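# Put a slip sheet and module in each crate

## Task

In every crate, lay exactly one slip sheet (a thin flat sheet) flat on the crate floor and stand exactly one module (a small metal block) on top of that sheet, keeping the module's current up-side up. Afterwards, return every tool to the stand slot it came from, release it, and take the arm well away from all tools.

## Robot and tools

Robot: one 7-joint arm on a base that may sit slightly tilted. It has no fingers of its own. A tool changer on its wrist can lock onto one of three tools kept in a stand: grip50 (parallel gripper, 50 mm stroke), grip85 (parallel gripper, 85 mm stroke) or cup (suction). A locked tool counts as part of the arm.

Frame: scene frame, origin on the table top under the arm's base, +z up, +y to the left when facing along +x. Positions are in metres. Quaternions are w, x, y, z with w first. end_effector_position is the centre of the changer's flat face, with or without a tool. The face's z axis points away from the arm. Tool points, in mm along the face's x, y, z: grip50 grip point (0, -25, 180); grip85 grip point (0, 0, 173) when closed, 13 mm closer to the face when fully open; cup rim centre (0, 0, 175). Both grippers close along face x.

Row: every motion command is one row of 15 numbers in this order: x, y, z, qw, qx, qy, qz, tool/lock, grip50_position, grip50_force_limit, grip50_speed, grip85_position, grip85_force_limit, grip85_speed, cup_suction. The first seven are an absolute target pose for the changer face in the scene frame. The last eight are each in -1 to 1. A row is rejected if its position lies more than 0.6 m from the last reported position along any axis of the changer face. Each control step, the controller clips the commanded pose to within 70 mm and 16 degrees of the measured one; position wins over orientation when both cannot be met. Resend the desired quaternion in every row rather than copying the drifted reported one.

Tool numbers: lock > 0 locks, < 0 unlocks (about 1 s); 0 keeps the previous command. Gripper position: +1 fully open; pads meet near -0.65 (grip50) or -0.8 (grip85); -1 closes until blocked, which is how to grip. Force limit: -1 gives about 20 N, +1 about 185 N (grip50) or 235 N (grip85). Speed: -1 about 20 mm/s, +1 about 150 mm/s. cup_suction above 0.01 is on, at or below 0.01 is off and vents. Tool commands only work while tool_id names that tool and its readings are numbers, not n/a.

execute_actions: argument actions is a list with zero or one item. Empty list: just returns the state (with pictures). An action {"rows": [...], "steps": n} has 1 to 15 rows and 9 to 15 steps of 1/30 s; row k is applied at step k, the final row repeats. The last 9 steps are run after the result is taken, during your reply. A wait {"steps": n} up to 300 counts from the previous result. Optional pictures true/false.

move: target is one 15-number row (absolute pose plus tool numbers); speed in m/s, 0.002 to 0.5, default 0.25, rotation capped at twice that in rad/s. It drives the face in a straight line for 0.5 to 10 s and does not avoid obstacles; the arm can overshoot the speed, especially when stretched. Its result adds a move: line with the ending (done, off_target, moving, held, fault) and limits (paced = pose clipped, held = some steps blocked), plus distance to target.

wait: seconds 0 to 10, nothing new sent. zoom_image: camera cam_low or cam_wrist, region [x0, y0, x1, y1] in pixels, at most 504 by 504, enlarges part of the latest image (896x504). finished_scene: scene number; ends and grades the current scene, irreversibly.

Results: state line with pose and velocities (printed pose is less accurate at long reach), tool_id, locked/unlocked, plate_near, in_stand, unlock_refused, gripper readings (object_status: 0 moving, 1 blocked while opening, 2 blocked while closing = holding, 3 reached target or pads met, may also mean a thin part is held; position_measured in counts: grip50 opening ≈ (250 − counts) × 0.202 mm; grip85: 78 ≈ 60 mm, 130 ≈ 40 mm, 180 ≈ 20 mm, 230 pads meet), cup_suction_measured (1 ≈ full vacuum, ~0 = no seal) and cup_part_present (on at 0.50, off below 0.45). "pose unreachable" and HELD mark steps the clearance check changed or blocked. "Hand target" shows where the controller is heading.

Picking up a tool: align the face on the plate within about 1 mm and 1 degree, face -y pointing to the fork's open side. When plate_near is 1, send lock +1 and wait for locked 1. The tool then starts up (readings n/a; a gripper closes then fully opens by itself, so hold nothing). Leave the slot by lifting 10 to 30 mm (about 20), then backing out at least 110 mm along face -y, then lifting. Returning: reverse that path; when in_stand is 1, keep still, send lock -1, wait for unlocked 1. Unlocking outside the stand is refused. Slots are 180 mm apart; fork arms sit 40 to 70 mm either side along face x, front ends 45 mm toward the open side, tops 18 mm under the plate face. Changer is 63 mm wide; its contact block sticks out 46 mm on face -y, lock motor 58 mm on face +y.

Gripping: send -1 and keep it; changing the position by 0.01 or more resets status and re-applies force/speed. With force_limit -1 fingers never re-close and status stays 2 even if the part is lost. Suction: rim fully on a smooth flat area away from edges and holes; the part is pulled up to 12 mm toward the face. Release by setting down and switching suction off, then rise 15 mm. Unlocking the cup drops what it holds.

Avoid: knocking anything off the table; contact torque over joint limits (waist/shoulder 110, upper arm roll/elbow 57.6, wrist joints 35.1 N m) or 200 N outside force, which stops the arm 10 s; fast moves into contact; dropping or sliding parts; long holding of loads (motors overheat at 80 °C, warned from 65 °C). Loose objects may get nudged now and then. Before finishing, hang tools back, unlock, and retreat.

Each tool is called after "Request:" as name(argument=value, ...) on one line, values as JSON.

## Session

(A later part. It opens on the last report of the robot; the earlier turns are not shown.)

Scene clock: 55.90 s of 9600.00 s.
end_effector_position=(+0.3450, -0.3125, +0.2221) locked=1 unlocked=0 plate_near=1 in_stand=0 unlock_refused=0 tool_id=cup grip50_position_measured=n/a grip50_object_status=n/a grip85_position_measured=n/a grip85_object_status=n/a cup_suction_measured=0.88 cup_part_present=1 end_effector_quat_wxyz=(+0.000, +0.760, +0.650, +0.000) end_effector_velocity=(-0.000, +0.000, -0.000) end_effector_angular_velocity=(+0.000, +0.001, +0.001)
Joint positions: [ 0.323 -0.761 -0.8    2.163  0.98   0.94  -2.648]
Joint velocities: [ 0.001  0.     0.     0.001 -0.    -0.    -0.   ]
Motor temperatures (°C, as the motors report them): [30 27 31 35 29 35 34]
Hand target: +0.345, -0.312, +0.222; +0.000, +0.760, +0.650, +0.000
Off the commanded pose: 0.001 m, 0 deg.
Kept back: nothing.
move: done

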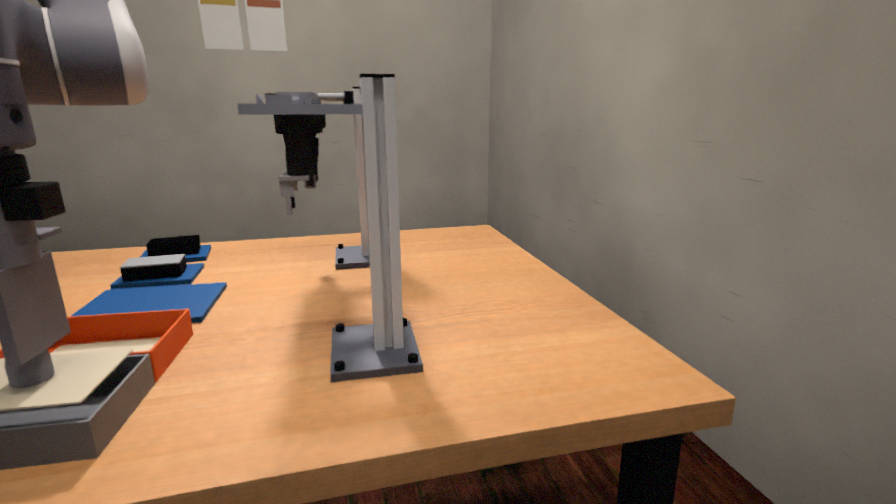

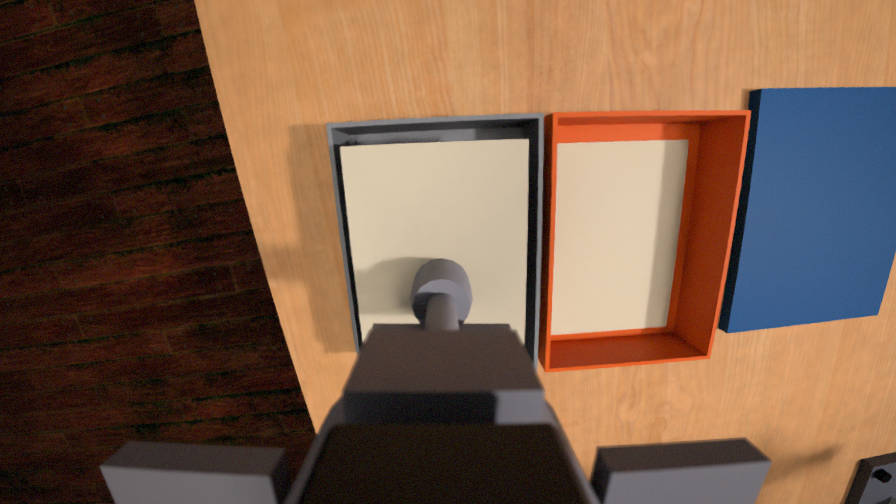

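Request:
move(target=[0.344,-0.310,0.173,0,0.7604,0.6494,0,0,1,0,0,1,0,0,1], speed=0.03)

Request:
move(target=[0.344,-0.310,0.173,0,0.7604,0.6494,0,0,1,0,0,1,0,0,0])

Request:
move(target=[0.344,-0.310,0.24,0,0.7604,0.6494,0,0,1,0,0,1,0,0,0], speed=0.08)

Request:
move(target=[0.49,-0.179,0.381,0,0.7236,0.6902,0,0,1,0,0,1,0,0,0])

Request:
move(target=[0.619,-0.1851,0.381,0,0.7236,0.6902,0,0,1,0,0,1,0,0,0], speed=0.1)

Request:
move(target=[0.619,-0.1851,0.361,0,0.7236,0.6902,0,0,1,0,0,1,0,0,0], speed=0.015)

Request:
move(target=[0.619,-0.1851,0.361,0,0.7236,0.6902,0,-1,1,0,0,1,0,0,0])

Request:
wait(seconds=0.6)

Scene clock: 58.43 s of 9600.00 s.
end_effector_position=(+0.3440, -0.3100, +0.1730) locked=1 unlocked=0 plate_near=1 in_stand=0 unlock_refused=0 tool_id=cup grip50_position_measured=n/a grip50_object_status=n/a grip85_position_measured=n/a grip85_object_status=n/a cup_suction_measured=0.88 cup_part_present=1 end_effector_quat_wxyz=(-0.000, +0.760, +0.649, -0.000) end_effector_velocity=(+0.000, +0.000, +0.000) end_effector_angular_velocity=(+0.000, -0.001, -0.000)
Joint positions: [ 0.251 -0.883 -0.701  2.096  1.101  0.985 -2.717]
Joint velocities: [-0.     0.001 -0.     0.     0.     0.    -0.   ]
Motor temperatures (°C, as the motors report them): [30 27 31 35 29 35 34]
Hand target: +0.344, -0.310, +0.173; +0.000, +0.760, +0.649, -0.000
Off the commanded pose: 0.000 m, 0 deg.
Kept back: nothing.
move: done

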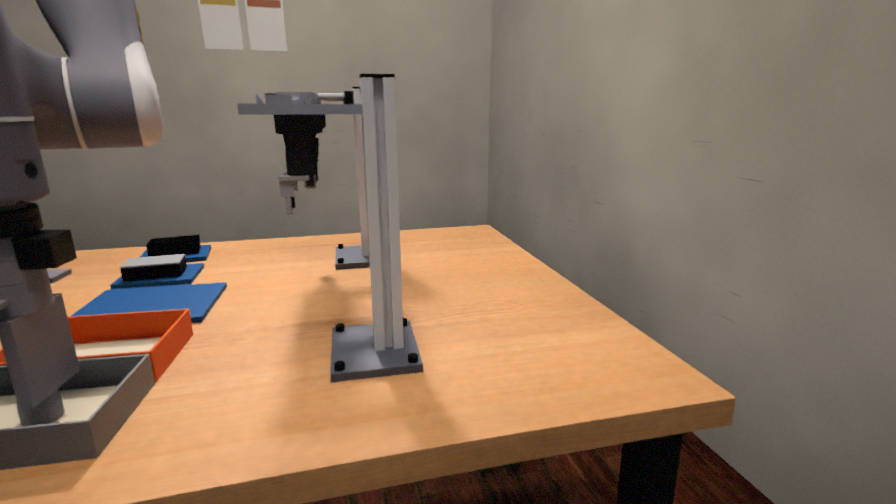

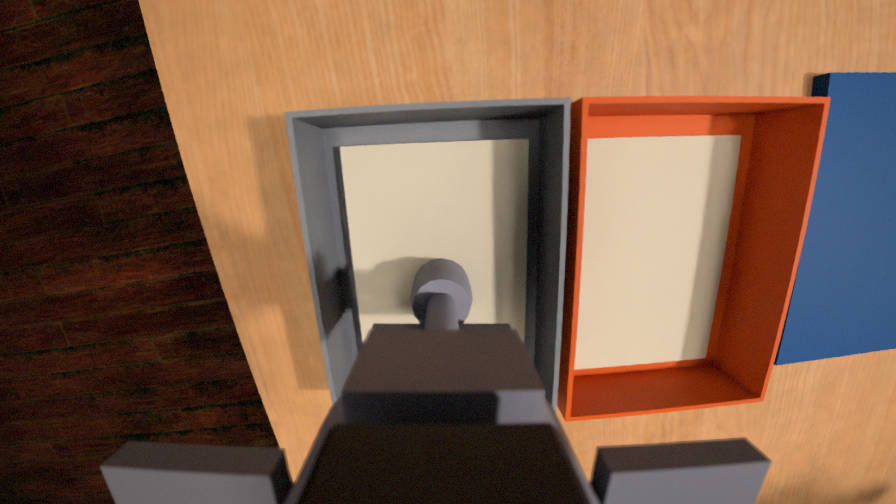

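Scene clock: 59.13 s of 9600.00 s.
end_effector_position=(+0.3441, -0.3102, +0.1733) locked=1 unlocked=0 plate_near=1 in_stand=0 unlock_refused=0 tool_id=cup grip50_position_measured=n/a grip50_object_status=n/a grip85_position_measured=n/a grip85_object_status=n/a cup_suction_measured=0.00 cup_part_present=0 end_effector_quat_wxyz=(+0.000, +0.761, +0.649, -0.000) end_effector_velocity=(+0.000, -0.000, -0.000) end_effector_angular_velocity=(+0.000, +0.001, +0.001)
Joint positions: [ 0.251 -0.882 -0.701  2.096  1.101  0.986 -2.717]
Joint velocities: [-0.    -0.    -0.    -0.    -0.001 -0.     0.   ]
Motor temperatures (°C, as the motors report them): [30 27 31 35 29 35 34]
Hand target: +0.344, -0.310, +0.173; -0.000, +0.760, +0.649, -0.000
Off the commanded pose: 0.000 m, 0 deg.
Kept back: nothing.
move: done

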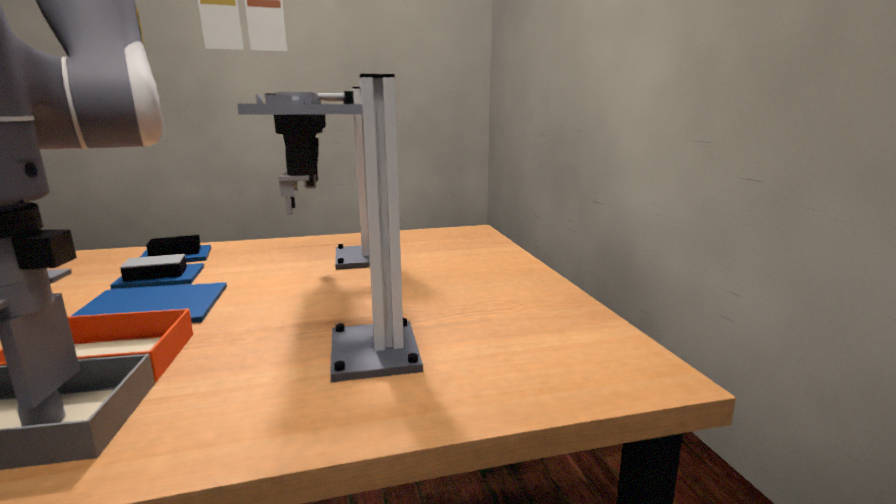

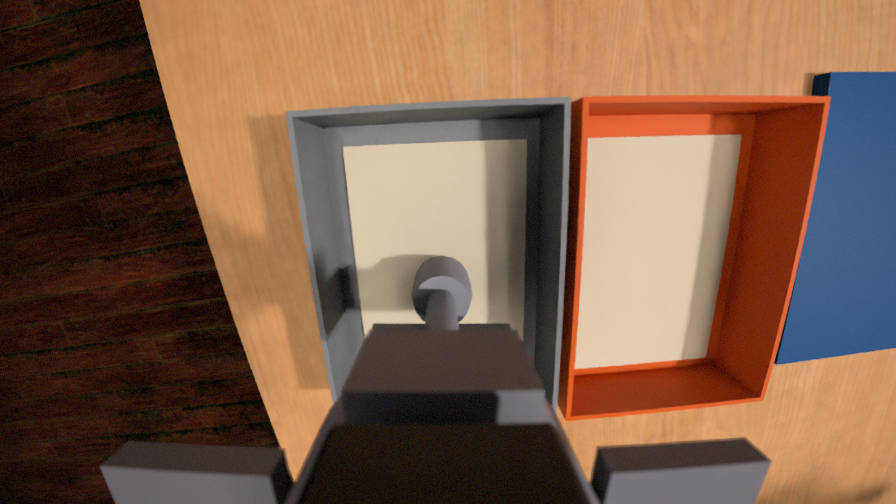

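Scene clock: 60.23 s of 9600.00 s.
end_effector_position=(+0.3441, -0.3099, +0.2400) locked=1 unlocked=0 plate_near=1 in_stand=0 unlock_refused=0 tool_id=cup grip50_position_measured=n/a grip50_object_status=n/a grip85_position_measured=n/a grip85_object_status=n/a cup_suction_measured=0.00 cup_part_present=0 end_effector_quat_wxyz=(-0.000, +0.760, +0.649, +0.000) end_effector_velocity=(-0.000, -0.000, -0.000) end_effector_angular_velocity=(-0.000, +0.001, -0.000)
Joint positions: [ 0.358 -0.71  -0.836  2.194  0.931  0.93  -2.616]
Joint velocities: [-0.001 -0.     0.     0.    -0.001 -0.     0.   ]
Motor temperatures (°C, as the motors report them): [30 27 31 35 29 35 34]
Hand target: +0.344, -0.310, +0.240; -0.000, +0.761, +0.649, +0.000
Off the commanded pose: 0.000 m, 0 deg.
Kept back: nothing.
move: done

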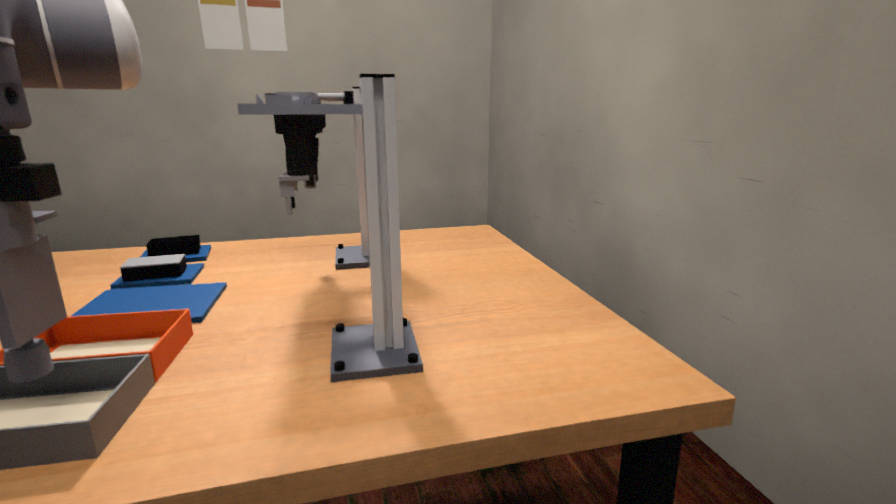

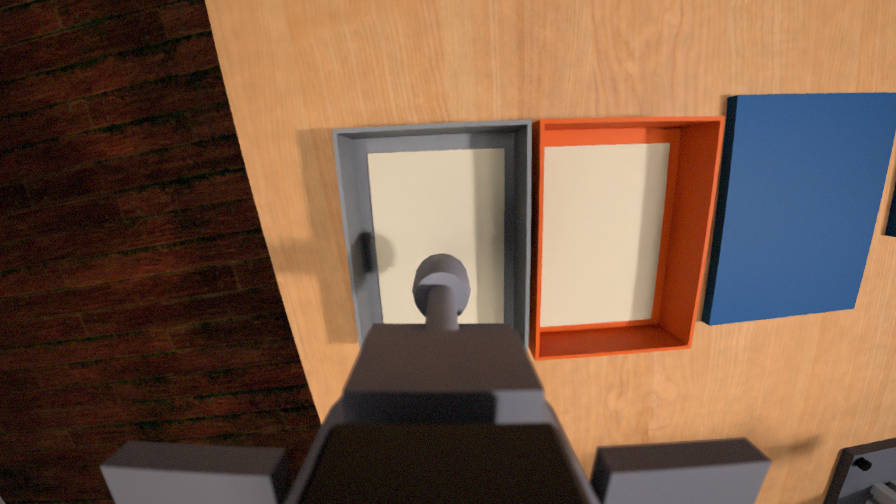

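Scene clock: 61.60 s of 9600.00 s.
end_effector_position=(+0.4899, -0.1790, +0.3806) locked=1 unlocked=0 plate_near=1 in_stand=0 unlock_refused=0 tool_id=cup grip50_position_measured=n/a grip50_object_status=n/a grip85_position_measured=n/a grip85_object_status=n/a cup_suction_measured=0.00 cup_part_present=0 end_effector_quat_wxyz=(-0.001, +0.724, +0.690, +0.000) end_effector_velocity=(-0.000, -0.000, -0.000) end_effector_angular_velocity=(+0.000, +0.000, -0.000)
Joint positions: [ 0.883 -0.397 -1.091  2.146  0.465  0.714 -2.056]
Joint velocities: [-0. -0.  0.  0.  0.  0. -0.]
Motor temperatures (°C, as the motors report them): [30 27 31 35 29 35 34]
Hand target: +0.490, -0.179, +0.381; -0.001, +0.724, +0.690, +0.000
Off the commanded pose: 0.000 m, 0 deg.
Kept back: nothing.
move: done

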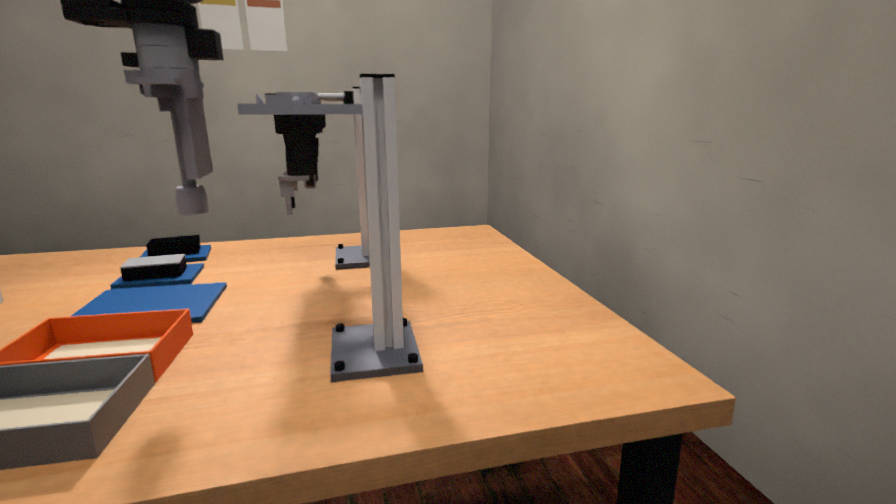

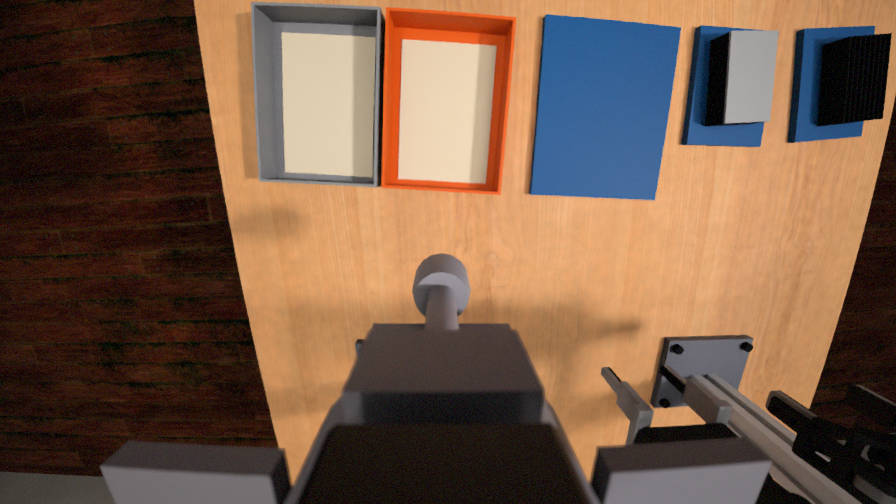

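Scene clock: 63.17 s of 9600.00 s.
end_effector_position=(+0.6192, -0.1851, +0.3811) locked=1 unlocked=0 plate_near=1 in_stand=0 unlock_refused=0 tool_id=cup grip50_position_measured=n/a grip50_object_status=n/a grip85_position_measured=n/a grip85_object_status=n/a cup_suction_measured=0.00 cup_part_present=0 end_effector_quat_wxyz=(+0.000, +0.723, +0.691, -0.000) end_effector_velocity=(+0.000, -0.000, +0.000) end_effector_angular_velocity=(+0.000, -0.001, +0.000)
Joint positions: [ 0.629 -0.664 -0.904  1.706  0.581  0.511 -2.031]
Joint velocities: [-0.     0.001  0.    -0.    -0.    -0.    -0.   ]
Motor temperatures (°C, as the motors report them): [30 27 31 35 29 35 34]
Hand target: +0.619, -0.185, +0.381; +0.000, +0.723, +0.690, -0.000
Off the commanded pose: 0.000 m, 0 deg.
Kept back: nothing.
move: done

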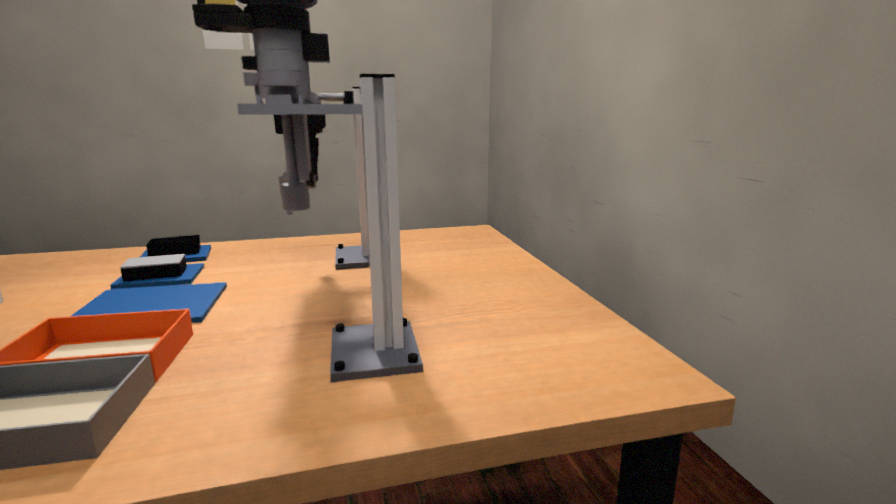

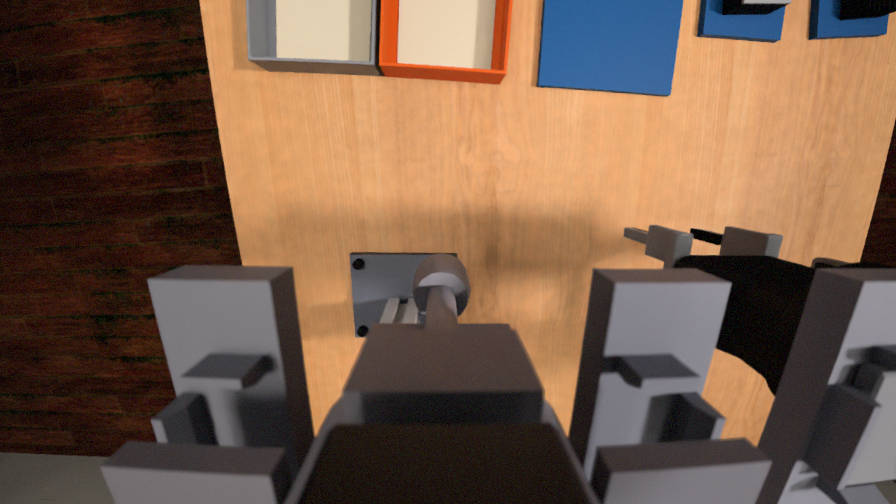

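Scene clock: 64.73 s of 9600.00 s.
end_effector_position=(+0.6188, -0.1853, +0.3611) locked=1 unlocked=0 plate_near=1 in_stand=1 unlock_refused=0 tool_id=cup grip50_position_measured=n/a grip50_object_status=n/a grip85_position_measured=n/a grip85_object_status=n/a cup_suction_measured=0.00 cup_part_present=0 end_effector_quat_wxyz=(-0.000, +0.724, +0.690, -0.000) end_effector_velocity=(+0.000, +0.000, -0.000) end_effector_angular_velocity=(+0.000, -0.000, -0.000)
Joint positions: [ 0.613 -0.697 -0.882  1.709  0.608  0.541 -2.043]
Joint velocities: [ 0. -0.  0. -0.  0.  0.  0.]
Motor temperatures (°C, as the motors report them): [30 27 31 35 29 35 34]
Hand target: +0.619, -0.185, +0.361; +0.000, +0.724, +0.690, -0.000
Off the commanded pose: 0.000 m, 0 deg.
Kept back: nothing.
move: done

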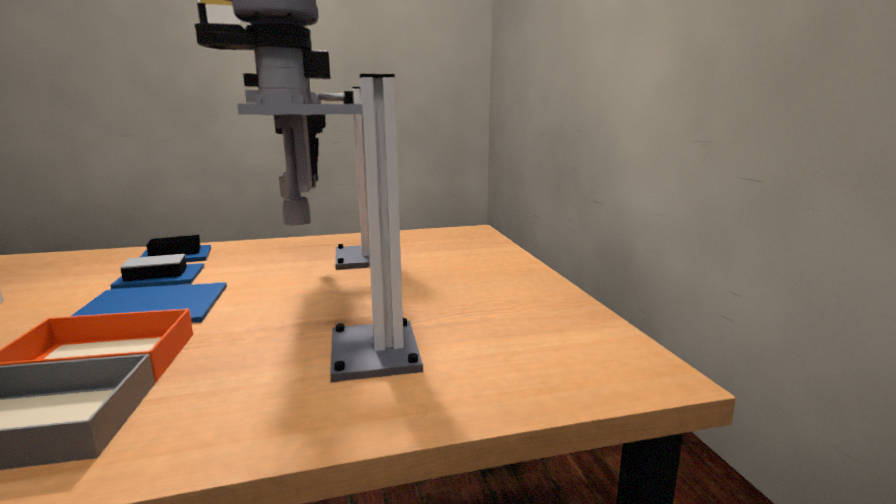

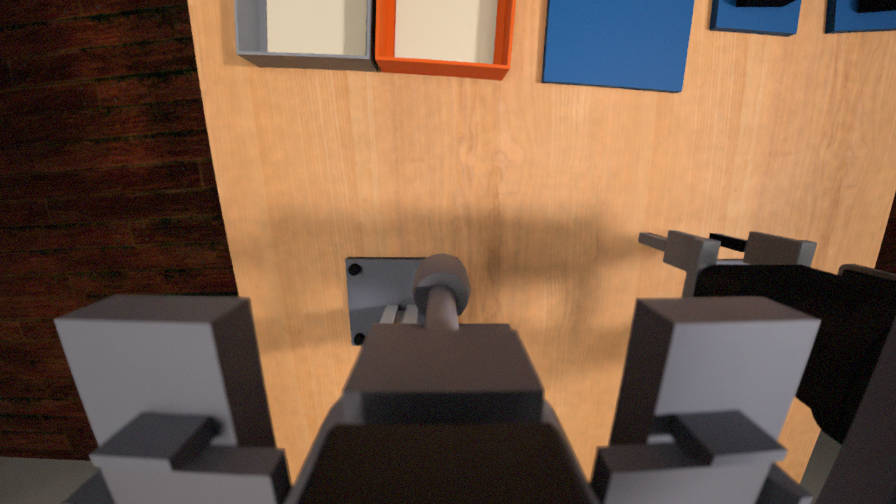

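Scene clock: 65.43 s of 9600.00 s.
end_effector_position=(+0.6187, -0.1853, +0.3610) locked=0 unlocked=0 plate_near=1 in_stand=1 unlock_refused=0 tool_id=none grip50_position_measured=n/a grip50_object_status=n/a grip85_position_measured=n/a grip85_object_status=n/a cup_suction_measured=n/a cup_part_present=n/a end_effector_quat_wxyz=(-0.000, +0.724, +0.690, -0.000) end_effector_velocity=(+0.000, -0.000, +0.000) end_effector_angular_velocity=(-0.000, -0.000, -0.000)
Joint positions: [ 0.613 -0.697 -0.882  1.709  0.608  0.541 -2.043]
Joint velocities: [-0.  0. -0.  0. -0.  0. -0.]
Motor temperatures (°C, as the motors report them): [30 27 31 35 29 35 34]
Hand target: +0.619, -0.185, +0.361; -0.000, +0.724, +0.690, -0.000
Off the commanded pose: 0.000 m, 0 deg.
Kept back: nothing.
move: done

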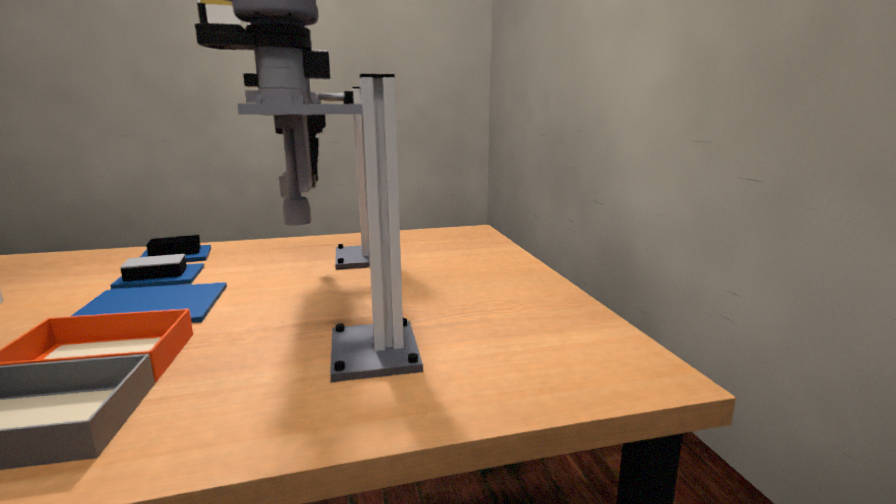

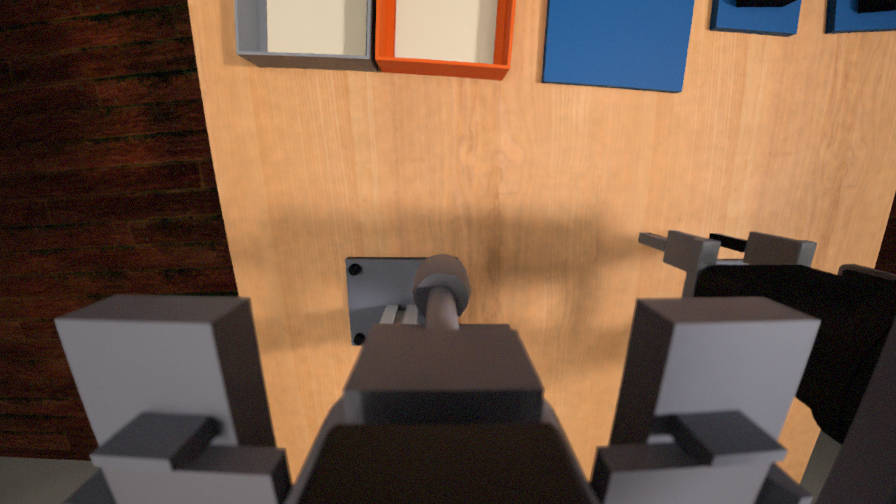

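Scene clock: 66.03 s of 9600.00 s.
end_effector_position=(+0.6187, -0.1853, +0.3610) locked=0 unlocked=1 plate_near=1 in_stand=1 unlock_refused=0 tool_id=none grip50_position_measured=n/a grip50_object_status=n/a grip85_position_measured=n/a grip85_object_status=n/a cup_suction_measured=n/a cup_part_present=n/a end_effector_quat_wxyz=(-0.000, +0.724, +0.690, -0.000) end_effector_velocity=(+0.000, +0.000, +0.000) end_effector_angular_velocity=(-0.000, -0.001, -0.000)
Joint positions: [ 0.613 -0.697 -0.882  1.709  0.608  0.541 -2.043]
Joint velocities: [ 0.  0. -0. -0.  0.  0.  0.]
Motor temperatures (°C, as the motors report them): [30 27 31 35 29 35 34]
Hand target: +0.619, -0.185, +0.361; -0.000, +0.724, +0.690, -0.000
Off the commanded pose: 0.000 m, 0 deg.
Kept back: nothing.
Steps of this call (steps 1 to 18: nothing new was sent). Readings (end_effector_position | what the end effector reports):
1: (+0.6187, -0.1853, +0.3610) | locked=0 unlocked=0 plate_near=1 in_stand=1 unlock_refused=0 tool_id=none grip50_position_measured=n/a grip50_object_status=n/a grip85_position_measured=n/a grip85_object_status=n/a cup_suction_measured=n/a cup_part_present=n/a
2: (+0.6187, -0.1853, +0.3610) | locked=0 unlocked=0 plate_near=1 in_stand=1 unlock_refused=0 tool_id=none grip50_position_measured=n/a grip50_object_status=n/a grip85_position_measured=n/a grip85_object_status=n/a cup_suction_measured=n/a cup_part_present=n/a
4: (+0.6187, -0.1853, +0.3610) | locked=0 unlocked=1 plate_near=1 in_stand=1 unlock_refused=0 tool_id=none grip50_position_measured=n/a grip50_object_status=n/a grip85_position_measured=n/a grip85_object_status=n/a cup_suction_measured=n/a cup_part_present=n/a
8: (+0.6187, -0.1853, +0.3610) | locked=0 unlocked=1 plate_near=1 in_stand=1 unlock_refused=0 tool_id=none grip50_position_measured=n/a grip50_object_status=n/a grip85_position_measured=n/a grip85_object_status=n/a cup_suction_measured=n/a cup_part_present=n/a
18: the state above

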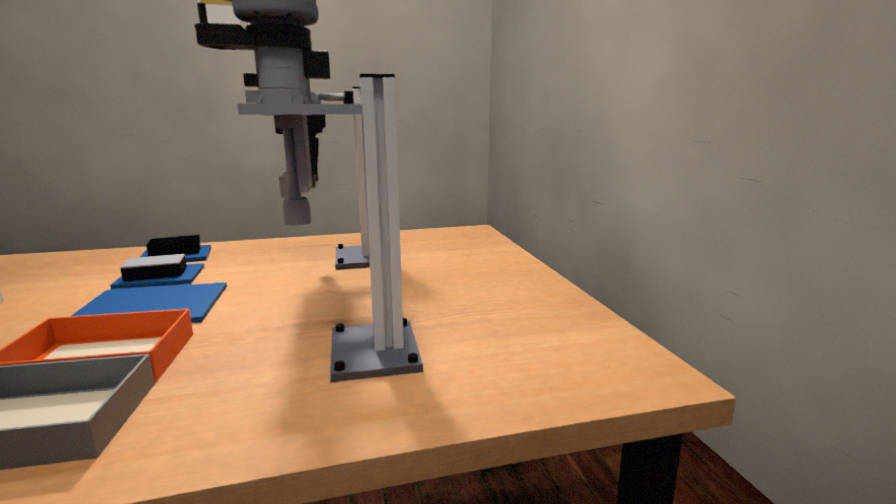

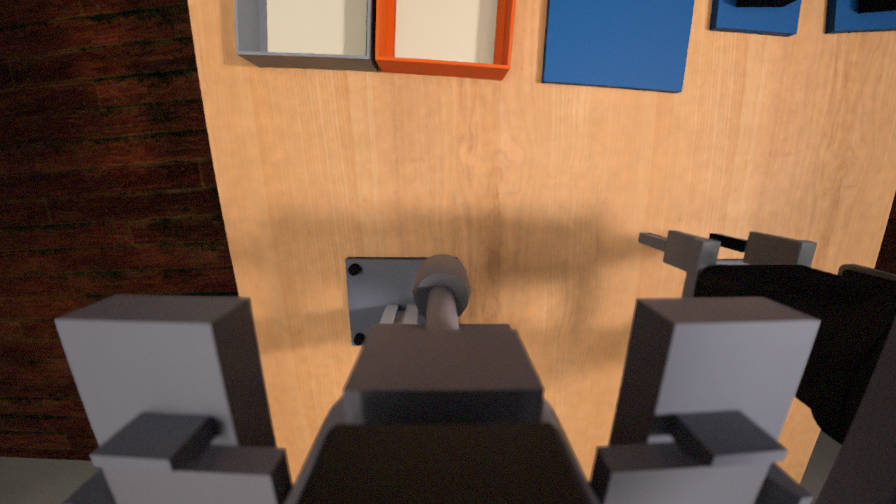

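Reference at +20mm: fork top corners (150,279),(730,283).

Request:
move(target=[0.6187,-0.1853,0.381,0,0.7236,0.6902,0,0,1,0,0,1,0,0,0], speed=0.04)

Request:
move(target=[0.636,0.1743,0.381,0,0.7236,0.6902,0,0,1,0,0,1,0,0,0], speed=0.15)

Scene clock: 67.00 s of 9600.00 s.
end_effector_position=(+0.6187, -0.1854, +0.3811) locked=0 unlocked=1 plate_near=0 in_stand=0 unlock_refused=0 tool_id=none grip50_position_measured=n/a grip50_object_status=n/a grip85_position_measured=n/a grip85_object_status=n/a cup_suction_measured=n/a cup_part_present=n/a end_effector_quat_wxyz=(+0.000, +0.724, +0.690, +0.000) end_effector_velocity=(-0.000, -0.000, -0.000) end_effector_angular_velocity=(-0.000, +0.000, -0.000)
Joint positions: [ 0.628 -0.663 -0.903  1.707  0.581  0.512 -2.031]
Joint velocities: [-0.    -0.001  0.    -0.     0.    -0.    -0.   ]
Motor temperatures (°C, as the motors report them): [30 27 31 35 29 35 34]
Hand target: +0.619, -0.185, +0.381; -0.000, +0.724, +0.690, +0.000
Off the commanded pose: 0.000 m, 0 deg.
Kept back: nothing.
move: done

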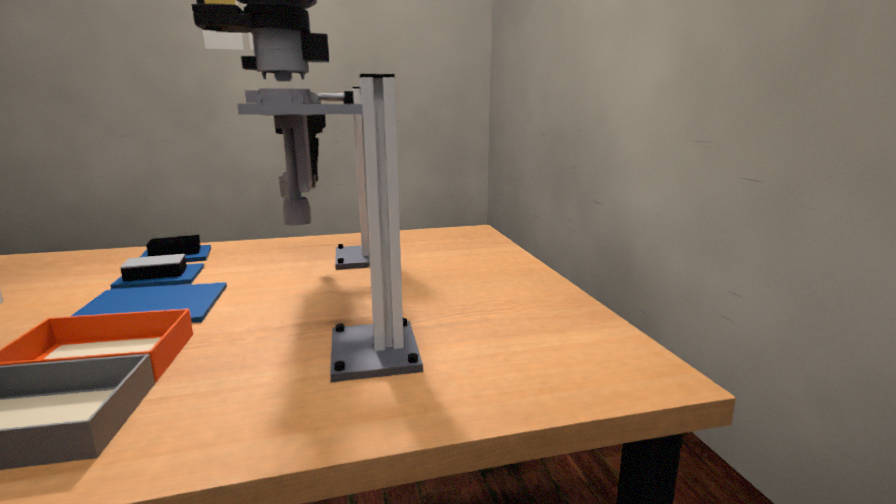

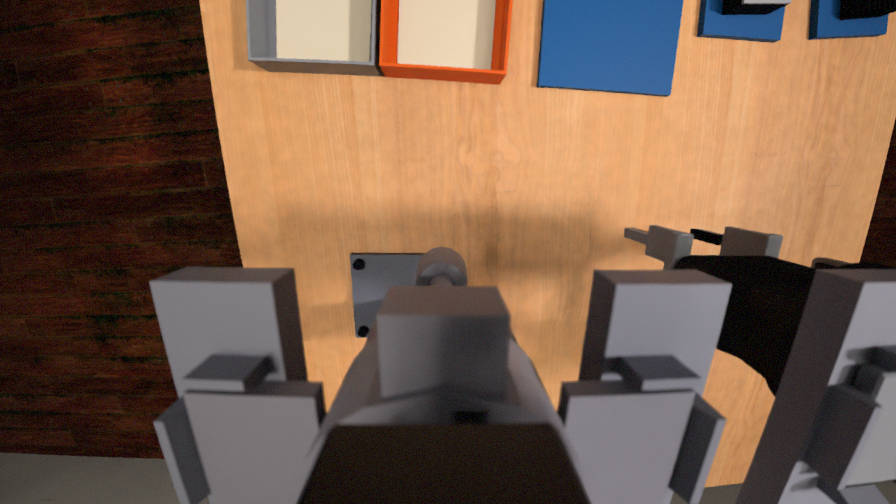

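Scene clock: 69.67 s of 9600.00 s.
end_effector_position=(+0.6359, +0.1741, +0.3809) locked=0 unlocked=1 plate_near=0 in_stand=0 unlock_refused=0 tool_id=none grip50_position_measured=n/a grip50_object_status=n/a grip85_position_measured=n/a grip85_object_status=n/a cup_suction_measured=n/a cup_part_present=n/a end_effector_quat_wxyz=(-0.000, +0.724, +0.690, -0.000) end_effector_velocity=(+0.000, -0.000, +0.000) end_effector_angular_velocity=(+0.000, -0.000, +0.000)
Joint positions: [ 1.136 -0.683 -0.856  1.655  0.565  0.499 -1.454]
Joint velocities: [-0.     0.001 -0.    -0.    -0.    -0.    -0.   ]
Motor temperatures (°C, as the motors report them): [30 27 31 35 29 35 34]
Hand target: +0.636, +0.174, +0.381; -0.000, +0.724, +0.690, -0.000
Off the commanded pose: 0.000 m, 0 deg.
Kept back: nothing.
move: done

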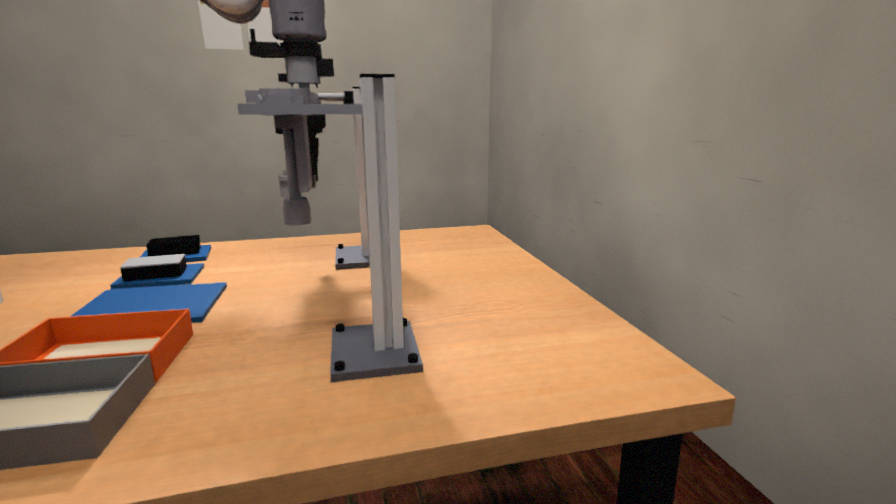

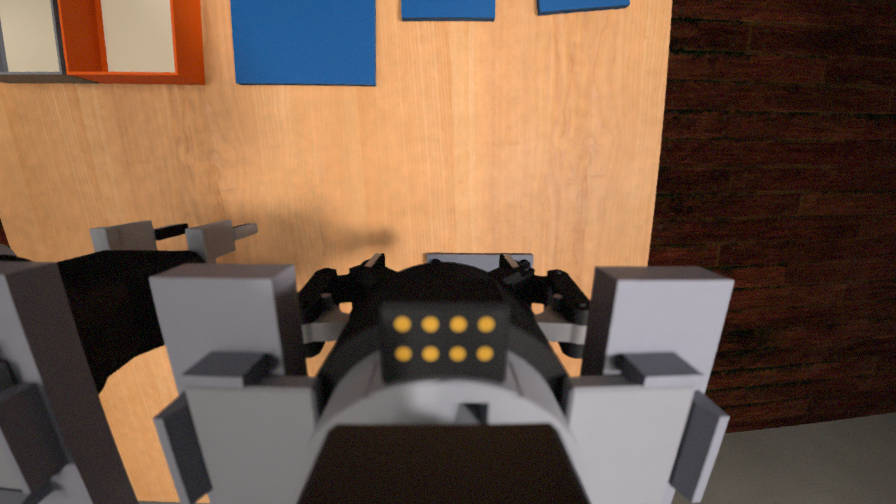

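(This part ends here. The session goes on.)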